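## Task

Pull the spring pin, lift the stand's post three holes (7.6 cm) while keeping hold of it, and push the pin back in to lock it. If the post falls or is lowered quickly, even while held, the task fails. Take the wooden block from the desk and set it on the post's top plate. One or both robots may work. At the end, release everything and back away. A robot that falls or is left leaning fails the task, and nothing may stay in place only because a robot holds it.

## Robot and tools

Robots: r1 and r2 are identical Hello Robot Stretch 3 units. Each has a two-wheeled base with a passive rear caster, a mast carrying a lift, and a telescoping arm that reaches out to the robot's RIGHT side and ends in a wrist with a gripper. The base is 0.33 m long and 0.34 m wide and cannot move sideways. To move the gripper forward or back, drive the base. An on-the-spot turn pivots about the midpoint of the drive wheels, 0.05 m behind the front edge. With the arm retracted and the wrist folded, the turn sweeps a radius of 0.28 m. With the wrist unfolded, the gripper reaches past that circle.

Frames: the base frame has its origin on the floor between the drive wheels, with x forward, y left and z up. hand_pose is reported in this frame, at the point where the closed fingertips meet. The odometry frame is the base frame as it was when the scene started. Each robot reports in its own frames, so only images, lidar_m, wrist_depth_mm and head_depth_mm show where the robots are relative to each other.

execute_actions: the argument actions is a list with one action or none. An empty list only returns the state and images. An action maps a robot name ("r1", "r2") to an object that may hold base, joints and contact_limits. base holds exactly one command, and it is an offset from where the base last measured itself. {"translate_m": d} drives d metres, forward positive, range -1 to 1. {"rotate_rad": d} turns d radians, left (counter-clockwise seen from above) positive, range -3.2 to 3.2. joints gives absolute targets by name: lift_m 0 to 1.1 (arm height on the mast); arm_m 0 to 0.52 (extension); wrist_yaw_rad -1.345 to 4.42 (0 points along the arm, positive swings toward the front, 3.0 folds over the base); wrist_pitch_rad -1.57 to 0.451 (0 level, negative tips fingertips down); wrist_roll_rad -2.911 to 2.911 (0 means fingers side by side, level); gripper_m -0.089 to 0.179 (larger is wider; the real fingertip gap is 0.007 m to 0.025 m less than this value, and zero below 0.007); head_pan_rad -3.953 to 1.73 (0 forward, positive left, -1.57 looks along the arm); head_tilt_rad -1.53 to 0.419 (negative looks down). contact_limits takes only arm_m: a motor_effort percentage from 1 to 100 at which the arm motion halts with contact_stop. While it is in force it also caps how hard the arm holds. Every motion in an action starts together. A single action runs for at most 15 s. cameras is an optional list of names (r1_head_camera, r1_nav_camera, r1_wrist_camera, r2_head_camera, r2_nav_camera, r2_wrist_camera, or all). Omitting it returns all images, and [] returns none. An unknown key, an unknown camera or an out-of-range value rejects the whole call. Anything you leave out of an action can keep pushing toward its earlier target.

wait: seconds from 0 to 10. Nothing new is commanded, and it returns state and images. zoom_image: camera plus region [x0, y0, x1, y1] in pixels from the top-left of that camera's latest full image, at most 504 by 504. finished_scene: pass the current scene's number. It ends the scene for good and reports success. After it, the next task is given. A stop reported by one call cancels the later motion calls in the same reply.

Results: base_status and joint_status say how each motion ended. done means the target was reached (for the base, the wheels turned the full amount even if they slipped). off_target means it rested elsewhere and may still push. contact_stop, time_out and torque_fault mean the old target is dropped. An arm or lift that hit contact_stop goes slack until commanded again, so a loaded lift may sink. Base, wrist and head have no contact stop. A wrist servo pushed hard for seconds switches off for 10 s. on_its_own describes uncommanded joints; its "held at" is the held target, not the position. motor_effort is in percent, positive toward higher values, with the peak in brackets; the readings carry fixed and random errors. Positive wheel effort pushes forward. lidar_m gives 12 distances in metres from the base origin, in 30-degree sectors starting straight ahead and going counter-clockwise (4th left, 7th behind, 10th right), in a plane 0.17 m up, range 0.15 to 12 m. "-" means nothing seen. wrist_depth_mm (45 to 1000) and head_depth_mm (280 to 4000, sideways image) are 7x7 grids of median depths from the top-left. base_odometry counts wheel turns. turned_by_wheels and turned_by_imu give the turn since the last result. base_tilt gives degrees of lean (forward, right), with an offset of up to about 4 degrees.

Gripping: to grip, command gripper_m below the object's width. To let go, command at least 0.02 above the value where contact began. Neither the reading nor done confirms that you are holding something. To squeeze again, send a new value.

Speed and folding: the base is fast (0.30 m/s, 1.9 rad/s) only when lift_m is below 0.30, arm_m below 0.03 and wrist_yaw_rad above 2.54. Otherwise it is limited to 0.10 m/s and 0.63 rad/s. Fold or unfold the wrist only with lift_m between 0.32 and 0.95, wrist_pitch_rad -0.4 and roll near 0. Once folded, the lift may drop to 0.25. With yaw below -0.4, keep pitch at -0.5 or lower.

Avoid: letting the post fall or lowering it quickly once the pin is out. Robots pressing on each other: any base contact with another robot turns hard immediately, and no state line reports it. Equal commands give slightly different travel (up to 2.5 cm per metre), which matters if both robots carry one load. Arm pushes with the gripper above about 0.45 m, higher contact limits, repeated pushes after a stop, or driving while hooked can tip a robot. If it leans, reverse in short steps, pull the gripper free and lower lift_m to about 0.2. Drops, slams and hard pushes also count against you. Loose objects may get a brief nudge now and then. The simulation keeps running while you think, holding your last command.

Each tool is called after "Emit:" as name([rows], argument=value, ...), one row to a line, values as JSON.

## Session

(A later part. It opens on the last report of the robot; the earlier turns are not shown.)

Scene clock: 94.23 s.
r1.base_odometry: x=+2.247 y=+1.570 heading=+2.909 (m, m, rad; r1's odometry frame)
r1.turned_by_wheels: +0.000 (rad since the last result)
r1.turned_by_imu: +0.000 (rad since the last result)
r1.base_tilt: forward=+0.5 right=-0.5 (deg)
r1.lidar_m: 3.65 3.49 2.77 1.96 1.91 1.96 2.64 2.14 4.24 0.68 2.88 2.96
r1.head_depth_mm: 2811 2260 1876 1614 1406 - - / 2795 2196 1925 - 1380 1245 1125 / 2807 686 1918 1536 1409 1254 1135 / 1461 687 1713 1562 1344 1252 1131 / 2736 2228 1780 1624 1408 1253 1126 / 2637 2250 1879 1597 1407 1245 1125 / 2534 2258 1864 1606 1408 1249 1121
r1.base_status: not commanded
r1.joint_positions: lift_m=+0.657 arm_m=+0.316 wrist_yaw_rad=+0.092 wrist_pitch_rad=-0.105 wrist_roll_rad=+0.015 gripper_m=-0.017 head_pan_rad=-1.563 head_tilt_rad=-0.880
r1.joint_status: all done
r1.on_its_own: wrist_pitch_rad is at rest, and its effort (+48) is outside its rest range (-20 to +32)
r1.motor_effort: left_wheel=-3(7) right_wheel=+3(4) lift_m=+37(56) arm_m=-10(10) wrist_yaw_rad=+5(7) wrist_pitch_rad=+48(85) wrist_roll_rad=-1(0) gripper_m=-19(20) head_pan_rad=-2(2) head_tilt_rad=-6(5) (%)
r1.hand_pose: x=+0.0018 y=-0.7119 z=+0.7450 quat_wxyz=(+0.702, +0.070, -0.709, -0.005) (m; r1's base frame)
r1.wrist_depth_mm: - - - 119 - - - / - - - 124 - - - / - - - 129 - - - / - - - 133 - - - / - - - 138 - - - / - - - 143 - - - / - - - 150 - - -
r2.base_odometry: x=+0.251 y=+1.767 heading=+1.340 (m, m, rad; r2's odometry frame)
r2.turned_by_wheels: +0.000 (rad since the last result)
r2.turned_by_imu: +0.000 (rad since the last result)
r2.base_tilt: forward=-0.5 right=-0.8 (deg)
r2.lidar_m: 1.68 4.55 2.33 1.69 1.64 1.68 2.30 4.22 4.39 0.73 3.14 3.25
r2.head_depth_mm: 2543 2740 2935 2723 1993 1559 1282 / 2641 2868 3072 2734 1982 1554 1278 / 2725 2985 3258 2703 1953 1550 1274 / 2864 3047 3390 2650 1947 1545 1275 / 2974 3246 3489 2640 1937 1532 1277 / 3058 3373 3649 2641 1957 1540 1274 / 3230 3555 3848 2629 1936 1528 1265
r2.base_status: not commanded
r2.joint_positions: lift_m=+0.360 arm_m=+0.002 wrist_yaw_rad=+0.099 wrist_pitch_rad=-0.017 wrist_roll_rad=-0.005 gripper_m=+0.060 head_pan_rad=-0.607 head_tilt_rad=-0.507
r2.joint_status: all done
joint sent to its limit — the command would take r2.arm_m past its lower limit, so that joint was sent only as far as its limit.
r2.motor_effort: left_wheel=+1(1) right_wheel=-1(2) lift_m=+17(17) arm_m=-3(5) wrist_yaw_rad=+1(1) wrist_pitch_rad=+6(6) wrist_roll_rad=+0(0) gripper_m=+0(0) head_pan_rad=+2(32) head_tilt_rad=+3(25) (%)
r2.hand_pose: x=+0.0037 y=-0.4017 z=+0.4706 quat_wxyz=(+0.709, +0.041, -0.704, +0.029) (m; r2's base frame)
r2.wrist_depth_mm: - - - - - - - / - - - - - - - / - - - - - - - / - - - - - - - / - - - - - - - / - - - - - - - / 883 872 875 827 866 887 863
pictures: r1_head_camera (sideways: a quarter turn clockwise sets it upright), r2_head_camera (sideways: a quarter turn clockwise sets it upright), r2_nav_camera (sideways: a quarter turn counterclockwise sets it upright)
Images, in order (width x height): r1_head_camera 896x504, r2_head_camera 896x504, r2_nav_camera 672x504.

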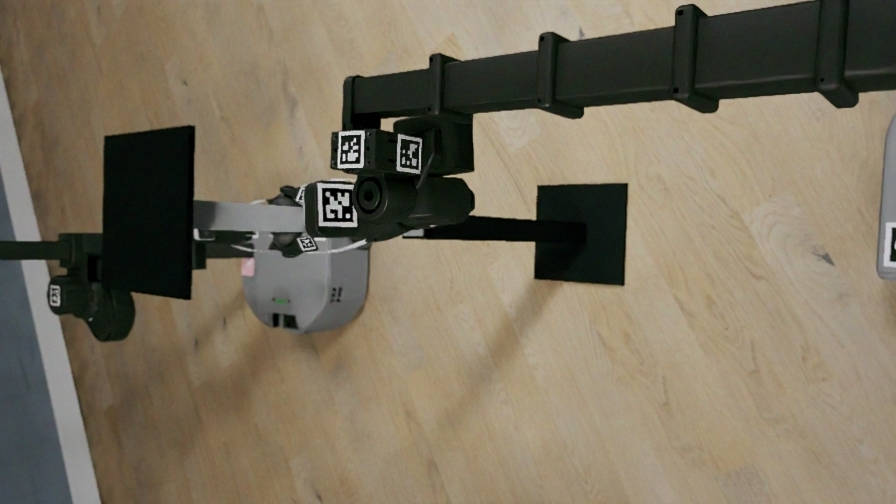

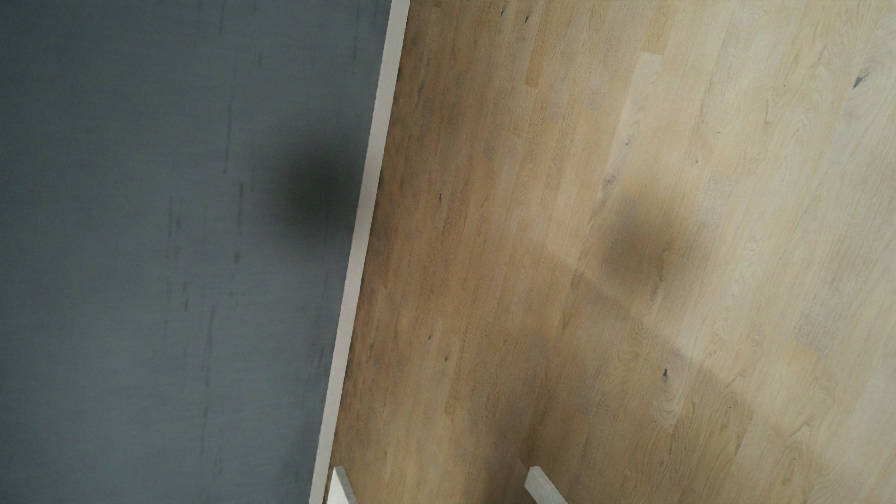

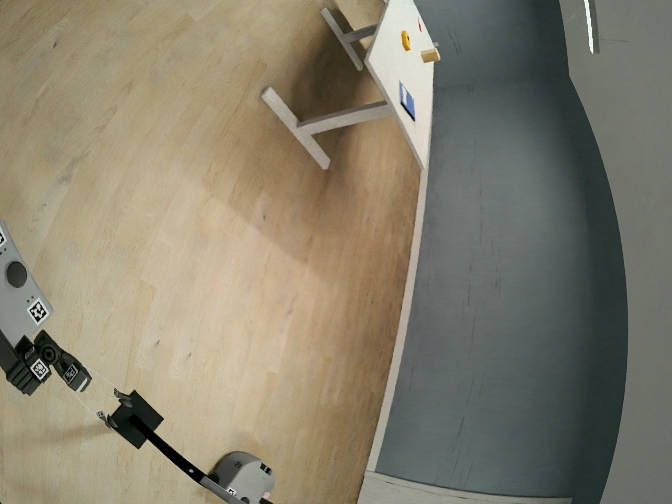

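Emit:
execute_actions([
  {"r1":{"joints":{"lift_m":0.634}},"r2":{"joints":{"arm_m":0.315,"head_pan_rad":0.1,"head_tilt_rad":-0.4}}},
], cameras=["r2_head_camera","r2_wrist_camera"])

Emit:
execute_actions([
  {"r1":{"joints":{"lift_m":0.644}},"r2":{"joints":{"gripper_m":-0.03}}},
], cameras=[])

Emit:
execute_actions([
  {"r2":{"joints":{"arm_m":0.304,"gripper_m":-0.07}}},
], cameras=[])

Emit:
execute_actions([
  {"r2":{"joints":{"arm_m":0.298,"gripper_m":-0.089}}},
], cameras=[])

Emit:
execute_actions([
  {"r1":{"joints":{"lift_m":0.658}}},
], cameras=[])

Scene clock: 102.73 s.
r1.base_odometry: x=+2.247 y=+1.570 heading=+2.909 (m, m, rad; r1's odometry frame)
r1.turned_by_wheels: +0.000 (rad since the last result)
r1.turned_by_imu: +0.001 (rad since the last result)
r1.base_tilt: forward=+0.4 right=-0.5 (deg)
r1.lidar_m: 3.65 3.50 2.77 1.97 1.91 1.96 2.64 2.14 4.24 0.69 2.88 2.97
r1.head_depth_mm: 2833 2253 1876 1607 1406 1274 - / 2854 2180 1899 - 1419 1249 1123 / 2790 693 1894 - 1407 1258 1136 / 1468 694 1182 1548 1357 1253 1125 / 2697 2250 1745 1619 1405 1249 1125 / 2637 2264 1883 1603 1407 1249 1128 / 2537 2269 1886 1605 1403 1251 1127
r1.base_status: not commanded
r1.joint_positions: lift_m=+0.634 arm_m=+0.315 wrist_yaw_rad=+0.088 wrist_pitch_rad=-0.034 wrist_roll_rad=+0.015 gripper_m=-0.017 head_pan_rad=-1.563 head_tilt_rad=-0.880
r1.joint_status: all done
r1.motor_effort: left_wheel=-3(3) right_wheel=+4(4) lift_m=+27(35) arm_m=-3(10) wrist_yaw_rad=+8(10) wrist_pitch_rad=+15(48) wrist_roll_rad=+0(0) gripper_m=-19(19) head_pan_rad=-2(2) head_tilt_rad=-4(5) (%)
r1.hand_pose: x=+0.0009 y=-0.7145 z=+0.7403 quat_wxyz=(+0.702, +0.043, -0.711, +0.018) (m; r1's base frame)
r1.wrist_depth_mm: - - - 125 - - - / - - - 129 - - - / - - - 132 - - - / - - - 135 - - - / - - - 139 - - - / - - - 142 - - - / - - - 147 - - -
r2.base_odometry: x=+0.251 y=+1.767 heading=+1.340 (m, m, rad; r2's odometry frame)
r2.turned_by_wheels: +0.000 (rad since the last result)
r2.turned_by_imu: +0.001 (rad since the last result)
r2.base_tilt: forward=-0.5 right=-0.8 (deg)
r2.lidar_m: 1.68 4.54 2.33 1.69 1.64 1.68 2.30 4.23 4.38 0.73 3.14 3.25
r2.head_depth_mm: 3779 3869 - 3111 2248 1719 1376 / - - - 2749 2261 1708 1367 / - - - 1797 1967 1697 1367 / - - 2800 1860 2240 1699 1365 / - - 2775 2933 2232 1697 1368 / 3864 - - 3281 2246 1678 1352 / 3677 - - 3230 2204 1681 1355
r2.base_status: not commanded
r2.joint_positions: lift_m=+0.360 arm_m=+0.315 wrist_yaw_rad=+0.099 wrist_pitch_rad=-0.017 wrist_roll_rad=-0.005 gripper_m=+0.060 head_pan_rad=+0.093 head_tilt_rad=-0.409
r2.joint_status: all done
r2.motor_effort: left_wheel=+1(1) right_wheel=-1(1) lift_m=+17(17) arm_m=+3(4) wrist_yaw_rad=+1(1) wrist_pitch_rad=+6(6) wrist_roll_rad=+0(0) gripper_m=+0(0) head_pan_rad=+2(28) head_tilt_rad=+4(14) (%)
r2.hand_pose: x=+0.0037 y=-0.7143 z=+0.4706 quat_wxyz=(+0.709, +0.041, -0.704, +0.029) (m; r2's base frame)
r2.wrist_depth_mm: - - - 169 - - - / - - - 174 - - - / - - - 179 - - - / - - - 175 - - - / - - - 179 - - - / - - - 183 - - - / 861 881 884 191 876 840 852
pictures: r2_head_camera (sideways: a quarter turn clockwise sets it upright), r2_wrist_camera
Images, in order (width x height): r2_head_camera 896x504, r2_wrist_camera 644x364.

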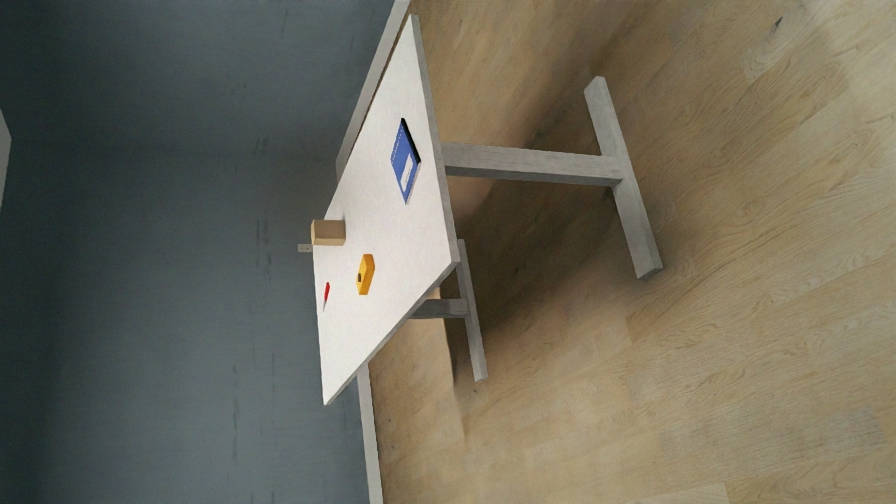

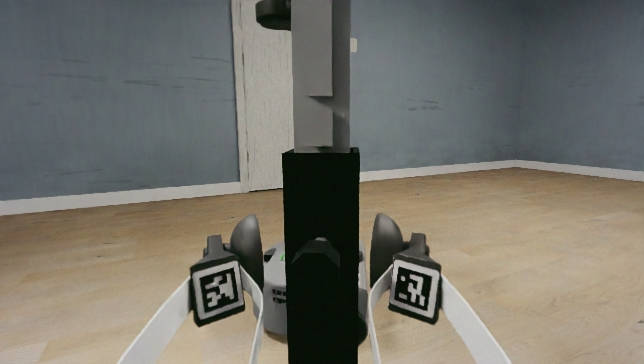

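Scene clock: 104.10 s.
r1.base_odometry: x=+2.247 y=+1.570 heading=+2.909 (m, m, rad; r1's odometry frame)
r1.turned_by_wheels: +0.000 (rad since the last result)
r1.turned_by_imu: +0.000 (rad since the last result)
r1.base_tilt: forward=+0.4 right=-0.6 (deg)
r1.lidar_m: 3.66 3.48 2.76 1.96 1.91 1.96 2.64 2.13 4.21 0.69 2.88 2.96
r1.head_depth_mm: 2823 2261 1867 1608 1393 1280 - / 2806 2173 1931 - 1411 1247 1125 / 2793 691 1931 1533 1412 1247 1137 / 1470 692 1645 1536 1348 1253 1129 / 2750 2258 1756 1613 1403 1249 1125 / 2649 2253 1885 1609 1409 1246 1124 / 2566 2247 1883 1611 1410 1250 1126
r1.base_status: not commanded
r1.joint_positions: lift_m=+0.644 arm_m=+0.315 wrist_yaw_rad=+0.089 wrist_pitch_rad=-0.064 wrist_roll_rad=+0.015 gripper_m=-0.017 head_pan_rad=-1.563 head_tilt_rad=-0.880
r1.joint_status: all done
r1.motor_effort: left_wheel=-3(3) right_wheel=+4(4) lift_m=+50(50) arm_m=-4(4) wrist_yaw_rad=+9(8) wrist_pitch_rad=+29(30) wrist_roll_rad=+0(0) gripper_m=-18(18) head_pan_rad=-2(2) head_tilt_rad=-5(4) (%)
r1.hand_pose: x=+0.0010 y=-0.7134 z=+0.7418 quat_wxyz=(+0.702, +0.054, -0.710, +0.008) (m; r1's base frame)
r1.wrist_depth_mm: - - - 123 - - - / - - - 126 - - - / - - - 130 - - - / - - - 133 - - - / - - - 138 - - - / - - - 142 - - - / - - - 148 - - -
r2.base_odometry: x=+0.251 y=+1.767 heading=+1.340 (m, m, rad; r2's odometry frame)
r2.turned_by_wheels: +0.000 (rad since the last result)
r2.turned_by_imu: +0.000 (rad since the last result)
r2.base_tilt: forward=-0.5 right=-0.9 (deg)
r2.lidar_m: 1.68 4.54 2.32 1.69 1.64 1.68 2.30 4.22 4.37 0.73 3.14 3.27
r2.head_depth_mm: 3747 3913 - 3116 2266 1698 1372 / - - - 2744 2238 1703 1374 / - - - 1790 1956 1704 1371 / - - 2816 1855 2232 1686 1367 / - - 2814 2898 2198 1687 1357 / 3849 - - 3264 2216 1686 1361 / 3691 - - 3227 2207 1691 1358
r2.base_status: not commanded
r2.joint_positions: lift_m=+0.360 arm_m=+0.315 wrist_yaw_rad=+0.091 wrist_pitch_rad=-0.017 wrist_roll_rad=-0.005 gripper_m=-0.029 head_pan_rad=+0.093 head_tilt_rad=-0.409
r2.joint_status: all done
r2.motor_effort: left_wheel=+0(1) right_wheel=+0(1) lift_m=+17(17) arm_m=+3(3) wrist_yaw_rad=+10(10) wrist_pitch_rad=+7(6) wrist_roll_rad=+0(0) gripper_m=-22(97) head_pan_rad=+2(3) head_tilt_rad=+5(4) (%)
r2.hand_pose: x=+0.0018 y=-0.7145 z=+0.4706 quat_wxyz=(+0.709, +0.038, -0.704, +0.026) (m; r2's base frame)
r2.wrist_depth_mm: - - - 170 - - - / - - - 176 - - - / - - - 180 - - - / - - - 174 - - - / - - - 177 - - - / - - - 150 - - - / 888 865 845 191 850 856 849
pictures: none
No camera images: the call's "cameras" was empty. Leave "cameras" out to get every camera's image.

Scene clock: 105.00 s.
r1.base_odometry: x=+2.247 y=+1.570 heading=+2.909 (m, m, rad; r1's odometry frame)
r1.turned_by_wheels: +0.000 (rad since the last result)
r1.turned_by_imu: +0.000 (rad since the last result)
r1.base_tilt: forward=+0.4 right=-0.6 (deg)
r1.lidar_m: 3.66 3.49 2.76 1.97 1.91 1.96 2.63 2.14 4.21 0.68 2.88 2.97
r1.head_depth_mm: 2812 2250 1877 1607 1407 1277 - / 2819 2211 1927 - 1415 1256 1126 / 2816 696 1925 1532 1402 1255 1138 / 1469 695 1419 1581 1353 1251 1126 / 2691 2258 1758 1609 1405 1250 1126 / 2621 2242 1865 1603 1403 1248 1127 / 2567 2264 1875 1608 1404 1251 1123
r1.base_status: not commanded
r1.joint_positions: lift_m=+0.644 arm_m=+0.315 wrist_yaw_rad=+0.089 wrist_pitch_rad=-0.071 wrist_roll_rad=+0.015 gripper_m=-0.017 head_pan_rad=-1.563 head_tilt_rad=-0.880
r1.joint_status: not commanded
r1.motor_effort: left_wheel=-3(3) right_wheel=+3(4) lift_m=+49(49) arm_m=-3(4) wrist_yaw_rad=+8(8) wrist_pitch_rad=+32(34) wrist_roll_rad=+0(0) gripper_m=-18(18) head_pan_rad=-2(2) head_tilt_rad=-5(5) (%)
r1.hand_pose: x=+0.0011 y=-0.7131 z=+0.7399 quat_wxyz=(+0.702, +0.057, -0.710, +0.006) (m; r1's base frame)
r1.wrist_depth_mm: - - - 122 - - - / - - - 126 - - - / - - - 129 - - - / - - - 134 - - - / - - - 138 - - - / - - - 142 - - - / - - - 148 - - -
r2.base_odometry: x=+0.251 y=+1.767 heading=+1.340 (m, m, rad; r2's odometry frame)
r2.turned_by_wheels: +0.000 (rad since the last result)
r2.turned_by_imu: +0.001 (rad since the last result)
r2.base_tilt: forward=-0.6 right=-0.8 (deg)
r2.lidar_m: 1.69 4.56 2.33 1.70 1.64 1.69 2.30 4.22 4.37 0.73 3.14 3.26
r2.head_depth_mm: 3703 3888 - 3129 2243 1703 1365 / - - - 2752 2247 1698 1365 / - - - 1787 1957 1699 1365 / - - 2820 1873 2249 1697 1358 / - - 2823 2932 2222 1680 1358 / 3858 - - 3278 2237 1685 1357 / 3781 - - 3251 2215 1672 1357
r2.base_status: not commanded
r2.joint_positions: lift_m=+0.360 arm_m=+0.305 wrist_yaw_rad=+0.095 wrist_pitch_rad=-0.014 wrist_roll_rad=-0.005 gripper_m=-0.069 head_pan_rad=+0.093 head_tilt_rad=-0.408
r2.joint_status: all done
r2.on_its_own: arm_m is at rest, and its effort (-18) is outside its rest range (-14 to +14)
r2.motor_effort: left_wheel=+3(4) right_wheel=-6(7) lift_m=+17(17) arm_m=-18(17) wrist_yaw_rad=+5(10) wrist_pitch_rad=+5(7) wrist_roll_rad=+0(0) gripper_m=-34(100) head_pan_rad=+2(1) head_tilt_rad=+4(3) (%)
r2.hand_pose: x=+0.0029 y=-0.7051 z=+0.4714 quat_wxyz=(+0.709, +0.039, -0.704, +0.029) (m; r2's base frame)
r2.wrist_depth_mm: - - - 179 - - - / - - - 183 - - - / - - - 189 - - - / - - - 184 - - - / - - - 187 - - - / - - - 149 - - - / 878 879 838 200 883 843 872
pictures: none
No camera images: the call's "cameras" was empty. Leave "cameras" out to get every camera's image.

Scene clock: 105.70 s.
r1.base_odometry: x=+2.247 y=+1.570 heading=+2.909 (m, m, rad; r1's odometry frame)
r1.turned_by_wheels: +0.000 (rad since the last result)
r1.turned_by_imu: +0.000 (rad since the last result)
r1.base_tilt: forward=+0.7 right=-0.5 (deg)
r1.lidar_m: 3.65 3.49 2.77 1.97 1.91 1.96 2.64 2.14 4.24 0.68 2.88 2.97
r1.head_depth_mm: 2802 2252 1876 1603 1412 1276 - / 2824 2191 1925 - 1412 1251 1128 / 2810 696 1931 1533 1409 1249 1132 / 1462 694 1162 1584 1345 1247 1126 / 2702 2246 1758 1612 1411 1251 1126 / 2635 2231 1874 1606 1410 1249 1126 / 2528 2249 1878 1609 1412 1253 1132
r1.base_status: not commanded
r1.joint_positions: lift_m=+0.644 arm_m=+0.315 wrist_yaw_rad=+0.089 wrist_pitch_rad=-0.071 wrist_roll_rad=+0.015 gripper_m=-0.017 head_pan_rad=-1.563 head_tilt_rad=-0.880
r1.joint_status: not commanded
r1.motor_effort: left_wheel=-3(3) right_wheel=+4(3) lift_m=+50(49) arm_m=-4(4) wrist_yaw_rad=+7(8) wrist_pitch_rad=+32(32) wrist_roll_rad=-1(0) gripper_m=-18(18) head_pan_rad=-2(1) head_tilt_rad=-4(5) (%)
r1.hand_pose: x=+0.0011 y=-0.7131 z=+0.7399 quat_wxyz=(+0.702, +0.057, -0.710, +0.006) (m; r1's base frame)
r1.wrist_depth_mm: - - - 122 - - - / - - - 126 - - - / - - - 130 - - - / - - - 134 - - - / - - - 138 - - - / - - - 142 - - - / - - - 148 - - -
r2.base_odometry: x=+0.251 y=+1.767 heading=+1.340 (m, m, rad; r2's odometry frame)
r2.turned_by_wheels: +0.000 (rad since the last result)
r2.turned_by_imu: +0.000 (rad since the last result)
r2.base_tilt: forward=-0.4 right=-0.9 (deg)
r2.lidar_m: 1.69 4.54 2.32 1.69 1.63 1.68 2.30 4.21 4.39 0.73 3.13 3.25
r2.head_depth_mm: 3738 3877 - 3103 2249 1704 1365 / - - - 2730 2244 1708 1378 / - - - 1796 1949 1714 1367 / - - 2829 1867 2233 1698 1366 / - - 2833 2880 2243 1684 1365 / 3821 - - 3258 2229 1689 1356 / 3756 - - 3214 2206 1679 1353
r2.base_status: not commanded
r2.joint_positions: lift_m=+0.360 arm_m=+0.299 wrist_yaw_rad=+0.098 wrist_pitch_rad=-0.010 wrist_roll_rad=-0.005 gripper_m=-0.087 head_pan_rad=+0.093 head_tilt_rad=-0.408
r2.joint_status: all done
r2.on_its_own: arm_m is at rest, and its effort (-18) is outside its rest range (-14 to +14)
r2.motor_effort: left_wheel=+4(3) right_wheel=-6(5) lift_m=+17(17) arm_m=-18(20) wrist_yaw_rad=+1(5) wrist_pitch_rad=+4(5) wrist_roll_rad=+0(0) gripper_m=-39(100) head_pan_rad=+2(2) head_tilt_rad=+4(3) (%)
r2.hand_pose: x=+0.0037 y=-0.6992 z=+0.4723 quat_wxyz=(+0.709, +0.039, -0.704, +0.031) (m; r2's base frame)
r2.wrist_depth_mm: - - - 185 - - - / - - - 189 - - - / - - - 194 - - - / - - - 190 - - - / - - - 193 - - - / - - - 177 - - - / 881 878 863 208 887 860 869
pictures: none
No camera images: the call's "cameras" was empty. Leave "cameras" out to get every camera's image.

Scene clock: 106.50 s.
r1.base_odometry: x=+2.247 y=+1.570 heading=+2.909 (m, m, rad; r1's odometry frame)
r1.turned_by_wheels: +0.000 (rad since the last result)
r1.turned_by_imu: +0.000 (rad since the last result)
r1.base_tilt: forward=+0.4 right=-0.4 (deg)
r1.lidar_m: 3.65 3.48 2.77 1.97 1.91 1.96 2.63 2.14 4.22 0.69 2.87 2.97
r1.head_depth_mm: 2802 2267 1897 1607 1409 - - / 2815 2190 1934 - 1375 1246 1128 / 2825 741 1922 1539 1405 1248 1137 / 1447 742 1184 1561 1349 1250 1130 / 2719 2264 1751 1614 1409 1246 1126 / 2610 2274 1877 1606 1408 1255 1130 / 2546 2271 1876 1607 1415 1259 1125
r1.base_status: not commanded
r1.joint_positions: lift_m=+0.657 arm_m=+0.315 wrist_yaw_rad=+0.089 wrist_pitch_rad=-0.087 wrist_roll_rad=+0.015 gripper_m=-0.017 head_pan_rad=-1.563 head_tilt_rad=-0.880
r1.joint_status: all done
r1.on_its_own: wrist_pitch_rad is at rest, and its effort (+40) is outside its rest range (-20 to +32)
r1.motor_effort: left_wheel=-3(3) right_wheel=+3(4) lift_m=+52(54) arm_m=-4(5) wrist_yaw_rad=+8(7) wrist_pitch_rad=+40(42) wrist_roll_rad=-1(0) gripper_m=-18(19) head_pan_rad=-2(2) head_tilt_rad=-5(4) (%)
r1.hand_pose: x=+0.0012 y=-0.7124 z=+0.7499 quat_wxyz=(+0.702, +0.063, -0.709, +0.000) (m; r1's base frame)
r1.wrist_depth_mm: - - - 121 - - - / - - - 125 - - - / - - - 130 - - - / - - - 134 - - - / - - - 138 - - - / - - - 142 - - - / - - - 150 - - -
r2.base_odometry: x=+0.251 y=+1.767 heading=+1.340 (m, m, rad; r2's odometry frame)
r2.turned_by_wheels: +0.000 (rad since the last result)
r2.turned_by_imu: +0.000 (rad since the last result)
r2.base_tilt: forward=-0.5 right=-0.8 (deg)
r2.lidar_m: 1.69 4.55 2.32 1.69 1.64 1.68 2.29 4.22 4.36 0.72 3.14 3.26
r2.head_depth_mm: 3755 3803 - 3150 2259 1713 1368 / - - - 2749 2253 1701 1367 / - - - 1787 1956 1688 1364 / - - 2840 1864 2247 1693 1364 / - - 2812 2915 2233 1691 1360 / 3836 - - 3266 2231 1679 1365 / 3680 - - 3238 2206 1689 1365
r2.base_status: not commanded
r2.joint_positions: lift_m=+0.360 arm_m=+0.299 wrist_yaw_rad=+0.098 wrist_pitch_rad=-0.010 wrist_roll_rad=-0.005 gripper_m=-0.084 head_pan_rad=+0.093 head_tilt_rad=-0.408
r2.joint_status: not commanded
r2.on_its_own: arm_m is at rest, and its effort (-18) is outside its rest range (-14 to +14)
r2.motor_effort: left_wheel=+4(4) right_wheel=-6(6) lift_m=+17(17) arm_m=-18(18) wrist_yaw_rad=+0(1) wrist_pitch_rad=+4(4) wrist_roll_rad=+0(0) gripper_m=-37(38) head_pan_rad=+3(2) head_tilt_rad=+4(4) (%)
r2.hand_pose: x=+0.0037 y=-0.6991 z=+0.4723 quat_wxyz=(+0.709, +0.039, -0.704, +0.031) (m; r2's base frame)
r2.wrist_depth_mm: - - - 184 - - - / - - - 190 - - - / - - - 194 - - - / - - - 191 - - - / - - - 194 - - - / - - - 178 - - - / 882 896 850 206 896 862 868
pictures: none
No camera images: the call's "cameras" was empty. Leave "cameras" out to get every camera's image.

Emit:
execute_actions([
  {"r2":{"joints":{"gripper_m":0.06}}},
], cameras=[])

Emit:
execute_actions([
  {"r1":{"joints":{"lift_m":0.684}},"r2":{"joints":{"arm_m":0.25}}},
], cameras=[])

Emit:
execute_actions([
  {"r1":{"joints":{"lift_m":0.66}},"r2":{"joints":{"arm_m":0,"wrist_pitch_rad":-0.4}}},
], cameras=[])

Scene clock: 110.87 s.
r1.base_odometry: x=+2.247 y=+1.570 heading=+2.909 (m, m, rad; r1's odometry frame)
r1.turned_by_wheels: +0.000 (rad since the last result)
r1.turned_by_imu: +0.001 (rad since the last result)
r1.base_tilt: forward=+0.6 right=-0.5 (deg)
r1.lidar_m: 3.65 3.48 2.78 1.97 1.91 1.96 2.64 2.14 4.24 0.68 2.88 2.97
r1.head_depth_mm: 2832 2245 1879 1604 1407 - - / 2794 2195 1918 - 1385 1254 1126 / 2805 739 1938 1550 1409 1252 1141 / 1453 742 1654 1546 1348 1245 1128 / 2713 2256 1734 1601 1412 1246 1123 / 2617 2256 1884 1620 1404 1253 1126 / 2559 2253 1871 1603 1410 1251 1130
r1.base_status: not commanded
r1.joint_positions: lift_m=+0.657 arm_m=+0.315 wrist_yaw_rad=+0.089 wrist_pitch_rad=-0.087 wrist_roll_rad=+0.015 gripper_m=-0.017 head_pan_rad=-1.563 head_tilt_rad=-0.880
r1.joint_status: not commanded
r1.on_its_own: wrist_pitch_rad is at rest, and its effort (+40) is outside its rest range (-20 to +32)
r1.motor_effort: left_wheel=-3(2) right_wheel=+3(2) lift_m=+52(52) arm_m=-4(5) wrist_yaw_rad=+7(6) wrist_pitch_rad=+40(40) wrist_roll_rad=+0(0) gripper_m=-18(19) head_pan_rad=-2(2) head_tilt_rad=-5(5) (%)
r1.hand_pose: x=+0.0012 y=-0.7124 z=+0.7499 quat_wxyz=(+0.702, +0.063, -0.709, +0.000) (m; r1's base frame)
r1.wrist_depth_mm: - - - 121 - - - / - - - 125 - - - / - - - 129 - - - / - - - 133 - - - / - - - 138 - - - / - - - 143 - - - / - - - 150 - - -
r2.base_odometry: x=+0.251 y=+1.767 heading=+1.340 (m, m, rad; r2's odometry frame)
r2.turned_by_wheels: +0.000 (rad since the last result)
r2.turned_by_imu: +0.000 (rad since the last result)
r2.base_tilt: forward=-0.4 right=-0.8 (deg)
r2.lidar_m: 1.69 4.54 2.32 1.69 1.64 1.69 2.30 4.22 4.36 0.73 3.14 3.26
r2.head_depth_mm: 3756 3882 - 3086 2248 1701 1373 / - - - 2733 2289 1694 1371 / - - - 1798 1964 1700 1367 / - - 2804 1878 2243 1690 1366 / - - 2831 2921 2251 1681 1363 / 3841 - - 3261 2235 1688 1358 / 3704 - - 3273 2207 1692 1356
r2.base_status: not commanded
r2.joint_positions: lift_m=+0.360 arm_m=+0.298 wrist_yaw_rad=+0.098 wrist_pitch_rad=-0.016 wrist_roll_rad=-0.005 gripper_m=+0.060 head_pan_rad=+0.093 head_tilt_rad=-0.408
r2.joint_status: all done
r2.motor_effort: left_wheel=+1(3) right_wheel=-2(5) lift_m=+17(17) arm_m=-3(16) wrist_yaw_rad=+1(1) wrist_pitch_rad=+6(6) wrist_roll_rad=+0(0) gripper_m=+0(80) head_pan_rad=+2(1) head_tilt_rad=+4(4) (%)
r2.hand_pose: x=+0.0037 y=-0.6978 z=+0.4709 quat_wxyz=(+0.709, +0.040, -0.704, +0.029) (m; r2's base frame)
r2.wrist_depth_mm: - - - 187 - - - / - - - 191 - - - / - - - 195 - - - / - - - 192 - - - / - - - 196 - - - / - - - 203 - - - / 873 880 868 208 870 873 859
pictures: none
No camera images: the call's "cameras" was empty. Leave "cameras" out to get every camera's image.

Scene clock: 112.33 s.
r1.base_odometry: x=+2.247 y=+1.570 heading=+2.909 (m, m, rad; r1's odometry frame)
r1.turned_by_wheels: +0.000 (rad since the last result)
r1.turned_by_imu: +0.000 (rad since the last result)
r1.base_tilt: forward=+0.5 right=-0.5 (deg)
r1.lidar_m: 3.66 3.48 2.76 1.96 1.91 1.96 2.64 2.14 4.22 0.68 2.88 2.97
r1.head_depth_mm: 2778 2242 1885 1605 1416 - - / 2817 2189 1958 1539 1406 1242 1130 / 2812 740 1980 1544 1403 1244 1132 / 1449 740 1656 1540 1347 1252 1124 / 2704 2189 1779 1604 1419 1255 1126 / 2641 2243 1875 1617 1413 1252 1129 / 2550 2264 1882 1611 1409 1247 1128
r1.base_status: not commanded
r1.joint_positions: lift_m=+0.683 arm_m=+0.316 wrist_yaw_rad=+0.090 wrist_pitch_rad=-0.135 wrist_roll_rad=+0.015 gripper_m=-0.017 head_pan_rad=-1.563 head_tilt_rad=-0.880
r1.joint_status: all done
r1.on_its_own: wrist_pitch_rad is at rest, and its effort (+62) is outside its rest range (-20 to +32)
r1.motor_effort: left_wheel=-1(2) right_wheel=+0(3) lift_m=+58(61) arm_m=-8(8) wrist_yaw_rad=+6(5) wrist_pitch_rad=+62(68) wrist_roll_rad=+0(0) gripper_m=-19(20) head_pan_rad=-2(2) head_tilt_rad=-6(5) (%)
r1.hand_pose: x=+0.0011 y=-0.7102 z=+0.7637 quat_wxyz=(+0.702, +0.079, -0.708, -0.017) (m; r1's base frame)
r1.wrist_depth_mm: - - - 118 - - - / - - - 123 - - - / - - - 128 - - - / - - - 133 - - - / - - - 139 - - - / - - - 145 - - - / - - - 153 - - -
r2.base_odometry: x=+0.251 y=+1.767 heading=+1.340 (m, m, rad; r2's odometry frame)
r2.turned_by_wheels: +0.000 (rad since the last result)
r2.turned_by_imu: +0.000 (rad since the last result)
r2.base_tilt: forward=-0.5 right=-0.8 (deg)
r2.lidar_m: 1.68 4.55 2.32 1.69 1.64 1.69 2.29 4.22 4.37 0.73 3.15 3.25
r2.head_depth_mm: 3733 3874 - 3103 2273 1717 1366 / - - - 2753 2236 1691 1365 / - - - 1776 1960 1682 1362 / - - 2812 1874 2239 1700 1356 / - - 2843 2961 2236 1686 1366 / 3859 - - 3270 2226 1696 1361 / 3668 - - 3256 2218 1684 1354
r2.base_status: not commanded
r2.joint_positions: lift_m=+0.360 arm_m=+0.250 wrist_yaw_rad=+0.098 wrist_pitch_rad=-0.016 wrist_roll_rad=-0.005 gripper_m=+0.060 head_pan_rad=+0.093 head_tilt_rad=-0.408
r2.joint_status: all done
r2.motor_effort: left_wheel=+2(1) right_wheel=-1(2) lift_m=+17(17) arm_m=-3(2) wrist_yaw_rad=+1(1) wrist_pitch_rad=+6(6) wrist_roll_rad=+0(0) gripper_m=+0(0) head_pan_rad=+2(2) head_tilt_rad=+4(3) (%)
r2.hand_pose: x=+0.0037 y=-0.6498 z=+0.4708 quat_wxyz=(+0.709, +0.041, -0.704, +0.029) (m; r2's base frame)
r2.wrist_depth_mm: - - - 232 - - - / - - - 236 - - - / - - - 243 - - - / - - - 242 - - - / - - - 248 - - - / - - - 258 - - - / 884 874 876 262 862 872 857
pictures: none
No camera images: the call's "cameras" was empty. Leave "cameras" out to get every camera's image.

Scene clock: 115.40 s.
r1.base_odometry: x=+2.247 y=+1.570 heading=+2.909 (m, m, rad; r1's odometry frame)
r1.turned_by_wheels: +0.000 (rad since the last result)
r1.turned_by_imu: +0.000 (rad since the last result)
r1.base_tilt: forward=+0.5 right=-0.7 (deg)
r1.lidar_m: 3.66 3.49 2.77 1.97 1.91 1.96 2.63 2.14 4.23 0.69 2.89 2.96
r1.head_depth_mm: 2799 2254 1866 1606 1411 - - / 2787 2191 1920 - 1382 1252 1130 / 2790 743 1928 1540 1409 1249 1138 / 1452 741 1685 1577 1347 1247 1127 / 2716 2188 1752 1610 1406 1251 1127 / 2628 2234 1885 1615 1406 1247 1125 / 2575 2248 1876 1620 1412 1249 1127
r1.base_status: not commanded
r1.joint_positions: lift_m=+0.660 arm_m=+0.316 wrist_yaw_rad=+0.090 wrist_pitch_rad=-0.057 wrist_roll_rad=+0.015 gripper_m=-0.017 head_pan_rad=-1.563 head_tilt_rad=-0.880
r1.joint_status: all done
r1.motor_effort: left_wheel=-3(2) right_wheel=+2(2) lift_m=+30(51) arm_m=-8(8) wrist_yaw_rad=+7(6) wrist_pitch_rad=+26(62) wrist_roll_rad=+0(0) gripper_m=-18(19) head_pan_rad=-2(2) head_tilt_rad=-5(4) (%)
r1.hand_pose: x=+0.0014 y=-0.7139 z=+0.7602 quat_wxyz=(+0.702, +0.052, -0.710, +0.011) (m; r1's base frame)
r1.wrist_depth_mm: - - - 123 - - - / - - - 127 - - - / - - - 131 - - - / - - - 134 - - - / - - - 138 - - - / - - - 142 - - - / - - - 147 - - -
r2.base_odometry: x=+0.251 y=+1.767 heading=+1.340 (m, m, rad; r2's odometry frame)
r2.turned_by_wheels: +0.000 (rad since the last result)
r2.turned_by_imu: +0.000 (rad since the last result)
r2.base_tilt: forward=-0.5 right=-0.8 (deg)
r2.lidar_m: 1.68 4.56 2.32 1.69 1.64 1.68 2.30 4.20 4.39 0.73 3.15 3.26
r2.head_depth_mm: 3686 3818 - 3100 2237 1713 1369 / - - - 2782 2221 1714 1376 / - - - 1788 1973 1711 1368 / - - 2781 1871 2217 1691 1364 / - - 2807 2945 2256 1687 1363 / 3797 - - 3231 2226 1692 1354 / 3698 - - 3251 2210 1677 1362
r2.base_status: not commanded
r2.joint_positions: lift_m=+0.360 arm_m=+0.002 wrist_yaw_rad=+0.099 wrist_pitch_rad=-0.414 wrist_roll_rad=-0.005 gripper_m=+0.060 head_pan_rad=+0.093 head_tilt_rad=-0.408
r2.joint_status: all done
joint sent to its limit — the command would take r2.arm_m past its lower limit, so that joint was sent only as far as its limit.
r2.motor_effort: left_wheel=+1(2) right_wheel=-2(1) lift_m=+17(17) arm_m=-3(6) wrist_yaw_rad=+0(1) wrist_pitch_rad=+5(6) wrist_roll_rad=+0(0) gripper_m=+0(0) head_pan_rad=+3(3) head_tilt_rad=+4(4) (%)
r2.hand_pose: x=+0.0006 y=-0.3709 z=+0.3739 quat_wxyz=(+0.700, +0.180, -0.682, -0.111) (m; r2's base frame)
r2.wrist_depth_mm: - - - - - - - / - - - - - - - / - - - - - - - / 927 960 949 896 924 928 920 / 752 765 790 736 784 750 745 / 631 634 - 617 - 630 623 / 538 534 538 537 533 530 533
pictures: none
No camera images: the call's "cameras" was empty. Leave "cameras" out to get every camera's image.

Emit:
execute_actions([
  {"r1":{"joints":{"lift_m":0.693}},"r2":{"joints":{"wrist_yaw_rad":1.5}}},
], cameras=[])

Emit:
execute_actions([
  {"r1":{"joints":{"lift_m":0.66}},"r2":{"joints":{"wrist_yaw_rad":3.0}}},
], cameras=[])

Scene clock: 119.90 s.
r1.base_odometry: x=+2.247 y=+1.570 heading=+2.909 (m, m, rad; r1's odometry frame)
r1.turned_by_wheels: +0.000 (rad since the last result)
r1.turned_by_imu: +0.001 (rad since the last result)
r1.base_tilt: forward=+0.3 right=-0.5 (deg)
r1.lidar_m: 3.65 3.49 2.77 1.97 1.91 1.96 2.64 2.14 4.21 0.69 2.88 2.97
r1.head_depth_mm: 2800 2259 1876 1615 1429 - - / 2792 2171 1979 1545 1390 1255 1127 / 2834 1403 - 1547 1403 1244 1130 / 1413 1325 1685 1549 1345 1256 1129 / 2689 2261 1760 1603 1405 1248 1131 / 2621 2277 1880 1610 1405 1248 1130 / 2557 2260 1882 1603 1410 1252 1129
r1.base_status: not commanded
r1.joint_positions: lift_m=+0.692 arm_m=+0.316 wrist_yaw_rad=+0.091 wrist_pitch_rad=-0.136 wrist_roll_rad=+0.015 gripper_m=-0.017 head_pan_rad=-1.563 head_tilt_rad=-0.880
r1.joint_status: all done
r1.on_its_own: wrist_pitch_rad is at rest, and its effort (+62) is outside its rest range (-20 to +32)
r1.motor_effort: left_wheel=-1(3) right_wheel=+0(3) lift_m=+59(61) arm_m=-9(8) wrist_yaw_rad=+7(7) wrist_pitch_rad=+62(68) wrist_roll_rad=+0(1) gripper_m=-20(21) head_pan_rad=-1(2) head_tilt_rad=-4(5) (%)
r1.hand_pose: x=+0.0012 y=-0.7101 z=+0.7723 quat_wxyz=(+0.702, +0.080, -0.707, -0.017) (m; r1's base frame)
r1.wrist_depth_mm: - - - 118 - - - / - - - 123 - - - / - - - 128 - - - / - - - 133 - - - / - - - 139 - - - / - - - 145 - - - / - - - 153 - - -
r2.base_odometry: x=+0.251 y=+1.767 heading=+1.340 (m, m, rad; r2's odometry frame)
r2.turned_by_wheels: +0.000 (rad since the last result)
r2.turned_by_imu: +0.000 (rad since the last result)
r2.base_tilt: forward=-0.5 right=-0.9 (deg)
r2.lidar_m: 1.68 4.55 2.32 1.69 1.64 1.69 2.30 4.23 4.38 0.73 3.15 3.26
r2.head_depth_mm: 3721 3896 - 3116 2254 1697 1368 / - - - 2774 2251 1695 1369 / - - - 1785 1966 1694 1363 / - - 2803 1871 2236 1696 1364 / - - 2791 2916 2196 1679 1368 / 3909 - - 3271 2226 1676 1365 / 3724 - - 3198 2226 1699 1361
r2.base_status: not commanded
r2.joint_positions: lift_m=+0.360 arm_m=+0.002 wrist_yaw_rad=+1.497 wrist_pitch_rad=-0.414 wrist_roll_rad=-0.005 gripper_m=+0.060 head_pan_rad=+0.093 head_tilt_rad=-0.408
r2.joint_status: all done
r2.motor_effort: left_wheel=+1(1) right_wheel=-2(2) lift_m=+17(17) arm_m=-3(3) wrist_yaw_rad=+3(4) wrist_pitch_rad=+5(5) wrist_roll_rad=+0(0) gripper_m=+0(0) head_pan_rad=+1(3) head_tilt_rad=+4(4) (%)
r2.hand_pose: x=+0.2029 y=-0.1638 z=+0.3739 quat_wxyz=(+0.607, +0.576, -0.406, +0.366) (m; r2's base frame)
r2.wrist_depth_mm: - - - - - - - / - - - - - - - / - - - - - - - / 959 932 929 952 941 954 925 / 761 763 778 752 776 743 746 / 622 634 - 630 - 630 627 / 536 538 539 541 528 528 537
pictures: none
No camera images: the call's "cameras" was empty. Leave "cameras" out to get every camera's image.

Scene clock: 121.67 s.
r1.base_odometry: x=+2.247 y=+1.570 heading=+2.909 (m, m, rad; r1's odometry frame)
r1.turned_by_wheels: +0.000 (rad since the last result)
r1.turned_by_imu: +0.000 (rad since the last result)
r1.base_tilt: forward=+0.4 right=-0.6 (deg)
r1.lidar_m: 3.63 3.49 2.77 1.97 1.91 1.96 2.64 2.14 4.22 0.69 2.88 2.96
r1.head_depth_mm: 2830 2256 1874 1612 1406 - - / 2794 2269 1919 - 1383 1256 1125 / 2830 2074 1926 1547 1406 1248 1137 / 1410 1330 1685 1579 1351 1254 1128 / 2707 2261 1752 1614 1405 1258 1131 / 2635 2251 1879 1608 1412 1257 1126 / 2571 2252 1878 1607 1412 1249 1124
r1.base_status: not commanded
r1.joint_positions: lift_m=+0.660 arm_m=+0.315 wrist_yaw_rad=+0.088 wrist_pitch_rad=-0.036 wrist_roll_rad=+0.015 gripper_m=-0.017 head_pan_rad=-1.563 head_tilt_rad=-0.880
r1.joint_status: all done
r1.motor_effort: left_wheel=-3(3) right_wheel=+4(4) lift_m=+26(54) arm_m=-3(8) wrist_yaw_rad=+8(8) wrist_pitch_rad=+16(62) wrist_roll_rad=+0(0) gripper_m=-18(21) head_pan_rad=-2(1) head_tilt_rad=-5(5) (%)
r1.hand_pose: x=+0.0010 y=-0.7144 z=+0.7656 quat_wxyz=(+0.702, +0.044, -0.711, +0.018) (m; r1's base frame)
r1.wrist_depth_mm: - - - 125 - - - / - - - 129 - - - / - - - 132 - - - / - - - 135 - - - / - - - 138 - - - / - - - 142 - - - / - - - 147 - - -
r2.base_odometry: x=+0.251 y=+1.767 heading=+1.340 (m, m, rad; r2's odometry frame)
r2.turned_by_wheels: +0.000 (rad since the last result)
r2.turned_by_imu: +0.000 (rad since the last result)
r2.base_tilt: forward=-0.4 right=-0.9 (deg)
r2.lidar_m: 1.69 4.55 2.33 1.69 1.63 1.68 2.30 4.21 4.36 0.73 3.15 3.25
r2.head_depth_mm: 3717 3952 - 3108 2249 1698 1369 / - - - 2755 2269 1699 1370 / - - - 1790 1967 1697 1362 / - - 2817 1882 2242 1680 1361 / - - 2804 2903 2247 1689 1372 / 3839 - - 3278 2214 1678 1351 / 3698 - - 3251 2219 1696 1356
r2.base_status: not commanded
r2.joint_positions: lift_m=+0.360 arm_m=+0.002 wrist_yaw_rad=+2.997 wrist_pitch_rad=-0.414 wrist_roll_rad=-0.005 gripper_m=+0.060 head_pan_rad=+0.093 head_tilt_rad=-0.408
r2.joint_status: all done
r2.motor_effort: left_wheel=+2(1) right_wheel=-1(1) lift_m=+17(17) arm_m=-3(3) wrist_yaw_rad=+3(2) wrist_pitch_rad=+5(5) wrist_roll_rad=+0(0) gripper_m=+0(1) head_pan_rad=+3(3) head_tilt_rad=+4(3) (%)
r2.hand_pose: x=+0.0112 y=+0.0755 z=+0.3739 quat_wxyz=(+0.195, +0.699, +0.096, +0.682) (m; r2's base frame)
r2.wrist_depth_mm: - - - - - - - / - - - - - - - / - - - - - - - / 939 924 938 930 951 940 948 / 753 761 783 758 782 747 750 / 622 620 - 625 - 622 629 / 538 546 - 552 535 530 537
pictures: none
No camera images: the call's "cameras" was empty. Leave "cameras" out to get every camera's image.

Emit:
execute_actions([
  {"r1":{"joints":{"gripper_m":0.06}},"r2":{"base":{"rotate_rad":0.42},"joints":{"lift_m":0.28,"head_pan_rad":-0.8,"head_tilt_rad":-0.7}}},
], cameras=[])

Emit:
execute_actions([
  {"r1":{"joints":{"arm_m":0}},"r2":{"base":{"translate_m":1}}},
], cameras=["r2_nav_camera","r1_head_camera"])

Emit:
execute_actions([
  {"r1":{"base":{"translate_m":-0.4}},"r2":{"base":{"translate_m":0.6}}},
], cameras=["r2_nav_camera","r2_head_camera"])

Scene clock: 130.13 s.
r1.base_odometry: x=+2.247 y=+1.570 heading=+2.909 (m, m, rad; r1's odometry frame)
r1.turned_by_wheels: +0.000 (rad since the last result)
r1.turned_by_imu: +0.001 (rad since the last result)
r1.base_tilt: forward=+0.5 right=-0.7 (deg)
r1.lidar_m: 3.65 3.50 2.77 1.97 1.91 1.96 2.64 2.13 4.25 0.69 2.88 2.96
r1.head_depth_mm: 2821 2247 1892 1611 1410 - - / 2820 2270 1917 - 1380 1252 1122 / 2821 1412 1933 1550 1414 1251 1134 / 1342 1376 1679 1575 1349 1252 1125 / 2742 2081 1748 1601 1413 1251 1125 / 2624 2255 1883 1606 1411 1250 1128 / 2570 2254 1876 1610 1404 1252 1126
r1.base_status: not commanded
r1.joint_positions: lift_m=+0.660 arm_m=+0.315 wrist_yaw_rad=+0.097 wrist_pitch_rad=-0.026 wrist_roll_rad=+0.015 gripper_m=+0.060 head_pan_rad=-1.563 head_tilt_rad=-0.880
r1.joint_status: all done
r1.motor_effort: left_wheel=-2(4) right_wheel=+2(5) lift_m=+28(28) arm_m=-3(3) wrist_yaw_rad=+3(8) wrist_pitch_rad=+11(16) wrist_roll_rad=+0(0) gripper_m=+0(81) head_pan_rad=-2(2) head_tilt_rad=-4(6) (%)
r1.hand_pose: x=+0.0034 y=-0.7145 z=+0.7684 quat_wxyz=(+0.702, +0.044, -0.711, +0.025) (m; r1's base frame)
r1.wrist_depth_mm: - - - 126 - - - / - - - 129 - - - / - - - 132 - - - / - - - 135 - - - / - - - 139 - - - / - - - 142 - - - / - - - 146 - - -
r2.base_odometry: x=+0.251 y=+1.767 heading=+1.760 (m, m, rad; r2's odometry frame)
r2.turned_by_wheels: +0.420 (rad since the last result)
r2.turned_by_imu: +0.428 (rad since the last result)
r2.base_tilt: forward=-0.5 right=-0.9 (deg)
r2.lidar_m: 2.80 2.61 1.75 1.63 1.65 2.10 4.23 4.30 0.73 3.15 3.20 1.68
r2.head_depth_mm: 2700 2972 2718 2039 1643 1367 1175 / 2892 3152 2713 2039 1633 1364 1165 / 3081 3308 2685 2040 1619 1357 1170 / 3284 3565 2673 2020 1621 1357 1160 / 3533 3708 2644 2008 1617 1355 1160 / 3870 3194 2678 1938 1618 1357 1158 / - 1720 2311 1944 1598 1342 1155
r2.base_status: done
r2.joint_positions: lift_m=+0.280 arm_m=+0.002 wrist_yaw_rad=+2.997 wrist_pitch_rad=-0.414 wrist_roll_rad=-0.005 gripper_m=+0.060 head_pan_rad=-0.793 head_tilt_rad=-0.691
r2.joint_status: all done
r2.motor_effort: left_wheel=-2(4) right_wheel=+1(7) lift_m=+16(14) arm_m=-3(3) wrist_yaw_rad=+2(3) wrist_pitch_rad=+6(5) wrist_roll_rad=+0(0) gripper_m=+0(0) head_pan_rad=-3(31) head_tilt_rad=-5(24) (%)
r2.hand_pose: x=+0.0111 y=+0.0754 z=+0.2939 quat_wxyz=(+0.195, +0.699, +0.096, +0.682) (m; r2's base frame)
r2.wrist_depth_mm: - - - - - - - / - - - - - - - / - - - - - - - / 794 786 790 795 765 787 779 / 637 628 657 628 651 622 626 / 521 524 - 546 - 526 516 / 465 - - - 454 450 444
pictures: none
No camera images: the call's "cameras" was empty. Leave "cameras" out to get every camera's image.

Scene clock: 135.07 s.
r1.base_odometry: x=+2.247 y=+1.570 heading=+2.909 (m, m, rad; r1's odometry frame)
r1.turned_by_wheels: +0.000 (rad since the last result)
r1.turned_by_imu: +0.001 (rad since the last result)
r1.base_tilt: forward=+0.4 right=-0.7 (deg)
r1.lidar_m: 3.65 3.48 2.77 1.96 1.92 1.96 2.64 2.14 2.06 0.69 2.88 2.97
r1.head_depth_mm: 2827 2243 1883 1611 1403 1268 - / 2789 2244 1882 1609 1407 1281 - / 2821 2078 1829 1629 1408 1275 - / 2807 2072 1838 1578 1369 1228 1121 / 2721 2241 1878 1617 1415 1250 1127 / 2644 2254 1868 1611 1414 1251 1129 / 2545 2252 1862 1615 1400 1248 1127
r1.base_status: not commanded
r1.joint_positions: lift_m=+0.660 arm_m=+0.002 wrist_yaw_rad=+0.099 wrist_pitch_rad=-0.024 wrist_roll_rad=+0.015 gripper_m=+0.060 head_pan_rad=-1.563 head_tilt_rad=-0.880
r1.joint_status: all done
joint sent to its limit — the command would take r1.arm_m past its lower limit, so that joint was sent only as far as its limit.
r1.motor_effort: left_wheel=-2(2) right_wheel=+2(3) lift_m=+27(26) arm_m=-6(9) wrist_yaw_rad=+1(2) wrist_pitch_rad=+11(11) wrist_roll_rad=+0(0) gripper_m=+1(1) head_pan_rad=-2(2) head_tilt_rad=-5(5) (%)
r1.hand_pose: x=+0.0038 y=-0.4014 z=+0.7687 quat_wxyz=(+0.702, +0.044, -0.711, +0.026) (m; r1's base frame)
r1.wrist_depth_mm: - - - 430 - - - / - - - - - - - / - - - - - - - / - - - - - - - / - - - - - - - / - - - - - - - / - - - - - - -
r2.base_odometry: x=+0.063 y=+2.749 heading=+1.760 (m, m, rad; r2's odometry frame)
r2.turned_by_wheels: +0.000 (rad since the last result)
r2.turned_by_imu: +0.004 (rad since the last result)
r2.base_tilt: forward=-0.5 right=-0.8 (deg)
r2.lidar_m: 3.56 2.77 1.86 1.73 1.76 2.24 4.90 1.45 3.27 3.03 0.94 1.85
r2.head_depth_mm: 2603 2857 1214 1969 1641 1363 1164 / 2815 3075 1199 971 1591 1370 1168 / 2975 3273 1196 898 1401 1350 1162 / 3153 3478 1183 896 1612 1321 1166 / 3474 3692 1183 962 1612 1357 1169 / 3754 1620 1174 1880 1612 1350 1158 / 3569 1739 1175 1944 1615 1353 1155
r2.base_status: done
r2.joint_positions: lift_m=+0.280 arm_m=+0.002 wrist_yaw_rad=+2.998 wrist_pitch_rad=-0.415 wrist_roll_rad=-0.005 gripper_m=+0.060 head_pan_rad=-0.793 head_tilt_rad=-0.692
r2.joint_status: not commanded
r2.motor_effort: left_wheel=-1(5) right_wheel=+1(6) lift_m=+16(16) arm_m=-3(3) wrist_yaw_rad=+2(2) wrist_pitch_rad=+6(6) wrist_roll_rad=+0(0) gripper_m=+0(0) head_pan_rad=-3(1) head_tilt_rad=-4(5) (%)
r2.hand_pose: x=+0.0110 y=+0.0754 z=+0.2938 quat_wxyz=(+0.195, +0.698, +0.096, +0.682) (m; r2's base frame)
r2.wrist_depth_mm: - - - - - - - / - - - - - - - / - - - - - - - / 792 779 780 802 770 781 770 / 636 639 659 624 660 625 629 / 526 522 - 547 - 514 515 / 460 - - - 444 443 452
pictures: r1_head_camera (sideways: a quarter turn clockwise sets it upright), r2_nav_camera (sideways: a quarter turn counterclockwise sets it upright)
Images, in order (width x height): r1_head_camera 896x504, r2_nav_camera 672x504.

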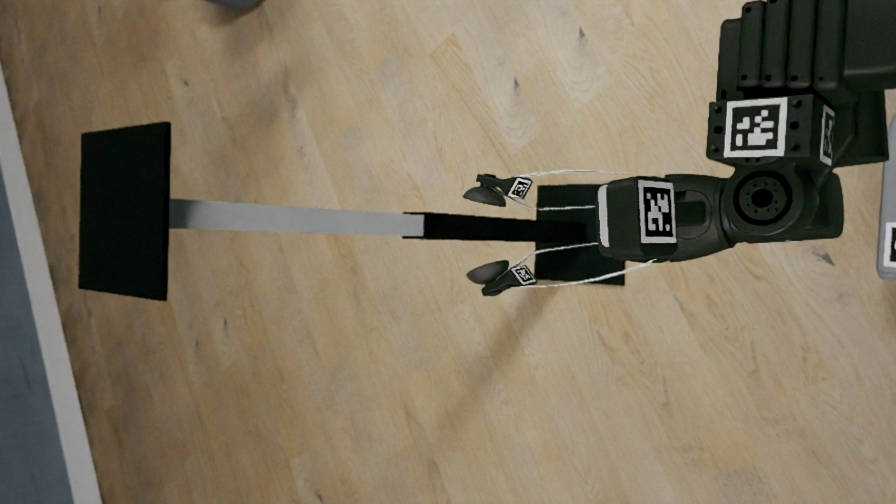

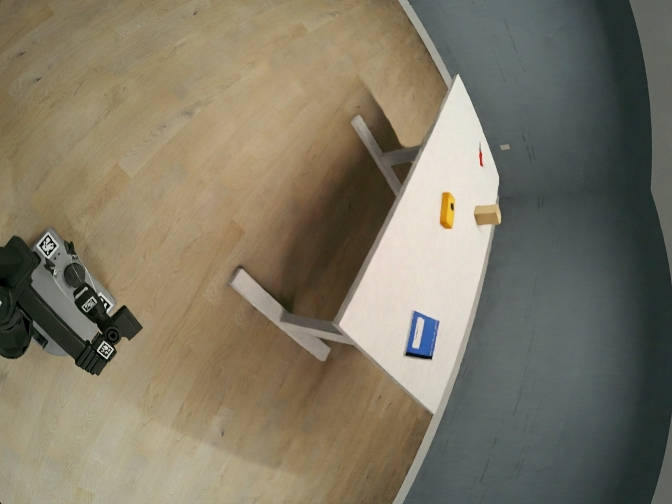

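Scene clock: 140.27 s.
r1.base_odometry: x=+2.636 y=+1.477 heading=+2.909 (m, m, rad; r1's odometry frame)
r1.turned_by_wheels: +0.000 (rad since the last result)
r1.turned_by_imu: +0.000 (rad since the last result)
r1.base_tilt: forward=+0.5 right=-0.6 (deg)
r1.lidar_m: 4.02 3.84 2.47 1.75 1.70 1.74 2.34 1.84 1.84 3.24 0.79 3.18
r1.head_depth_mm: 2787 2245 1882 1597 1421 1276 - / 2795 2267 1888 1609 1403 1286 - / 2814 2258 1888 1630 1399 1270 - / 2825 2240 1886 1609 1409 1227 1130 / 2813 2237 1877 1610 1407 1251 1131 / 2738 2260 1873 1604 1393 1247 1127 / 2686 2263 1867 1259 1378 1250 1127
r1.base_status: done
r1.joint_positions: lift_m=+0.660 arm_m=+0.002 wrist_yaw_rad=+0.099 wrist_pitch_rad=-0.024 wrist_roll_rad=+0.015 gripper_m=+0.060 head_pan_rad=-1.563 head_tilt_rad=-0.880
r1.joint_status: not commanded
r1.motor_effort: left_wheel=-1(6) right_wheel=+1(4) lift_m=+28(28) arm_m=-6(7) wrist_yaw_rad=+1(2) wrist_pitch_rad=+11(11) wrist_roll_rad=+0(0) gripper_m=+0(1) head_pan_rad=-2(2) head_tilt_rad=-4(5) (%)
r1.hand_pose: x=+0.0038 y=-0.4014 z=+0.7687 quat_wxyz=(+0.702, +0.044, -0.711, +0.026) (m; r1's base frame)
r1.wrist_depth_mm: 463 - - - - - - / - - - - - - - / - - - - - - - / - - - - - - - / - - - - - - - / - - - - - - - / - - - - - - -
r2.base_odometry: x=-0.049 y=+3.339 heading=+1.760 (m, m, rad; r2's odometry frame)
r2.turned_by_wheels: +0.000 (rad since the last result)
r2.turned_by_imu: +0.003 (rad since the last result)
r2.base_tilt: forward=-0.6 right=-0.8 (deg)
r2.lidar_m: 2.95 2.86 1.93 1.79 1.83 2.33 5.09 2.01 3.18 0.81 3.02 1.32
r2.head_depth_mm: 2528 2835 1214 905 723 1301 1171 / 2742 2986 1197 871 726 1360 1167 / 2906 3229 1144 884 786 1358 1166 / 3141 3407 1194 896 1525 1346 1170 / 3345 3674 1188 897 1624 1349 1164 / 3242 3459 1181 993 1618 1346 1158 / 2954 3217 1176 1869 1562 1343 1163
r2.base_status: done
r2.joint_positions: lift_m=+0.280 arm_m=+0.002 wrist_yaw_rad=+2.998 wrist_pitch_rad=-0.415 wrist_roll_rad=-0.005 gripper_m=+0.060 head_pan_rad=-0.793 head_tilt_rad=-0.692
r2.joint_status: not commanded
r2.motor_effort: left_wheel=-1(5) right_wheel=+1(5) lift_m=+16(16) arm_m=-3(3) wrist_yaw_rad=+1(2) wrist_pitch_rad=+6(6) wrist_roll_rad=+0(0) gripper_m=+0(0) head_pan_rad=-2(3) head_tilt_rad=-4(3) (%)
r2.hand_pose: x=+0.0110 y=+0.0754 z=+0.2938 quat_wxyz=(+0.195, +0.698, +0.096, +0.682) (m; r2's base frame)
r2.wrist_depth_mm: - - - - - - - / - - - - - - - / - - - - - - - / 787 786 786 785 788 781 767 / 627 633 649 629 646 615 629 / 525 520 - 542 - 524 517 / 463 - - - 446 442 442
pictures: r2_head_camera (sideways: a quarter turn clockwise sets it upright), r2_nav_camera (sideways: a quarter turn counterclockwise sets it upright)
Images, in order (width x height): r2_head_camera 896x504, r2_nav_camera 672x504.

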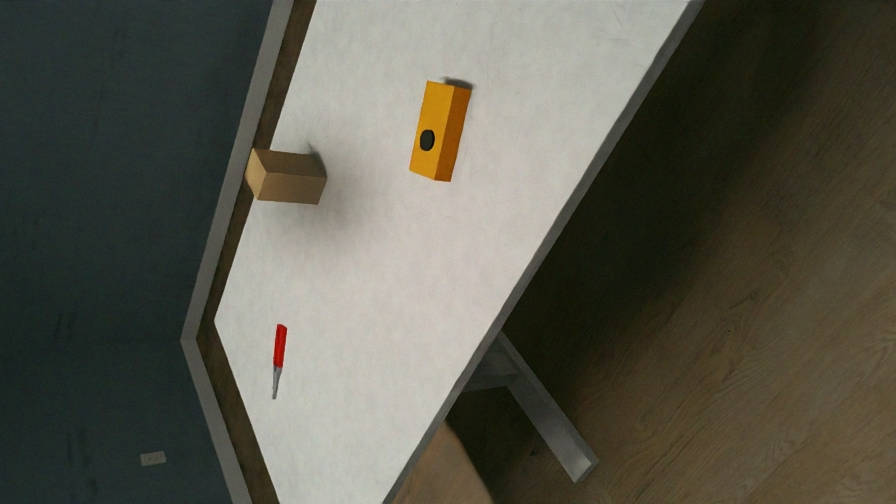

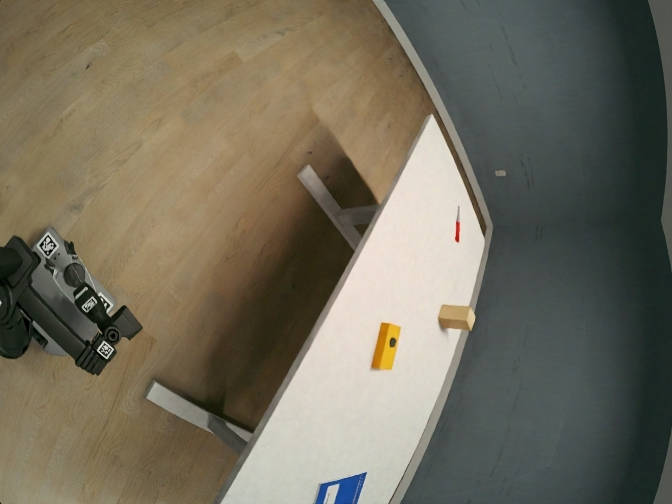

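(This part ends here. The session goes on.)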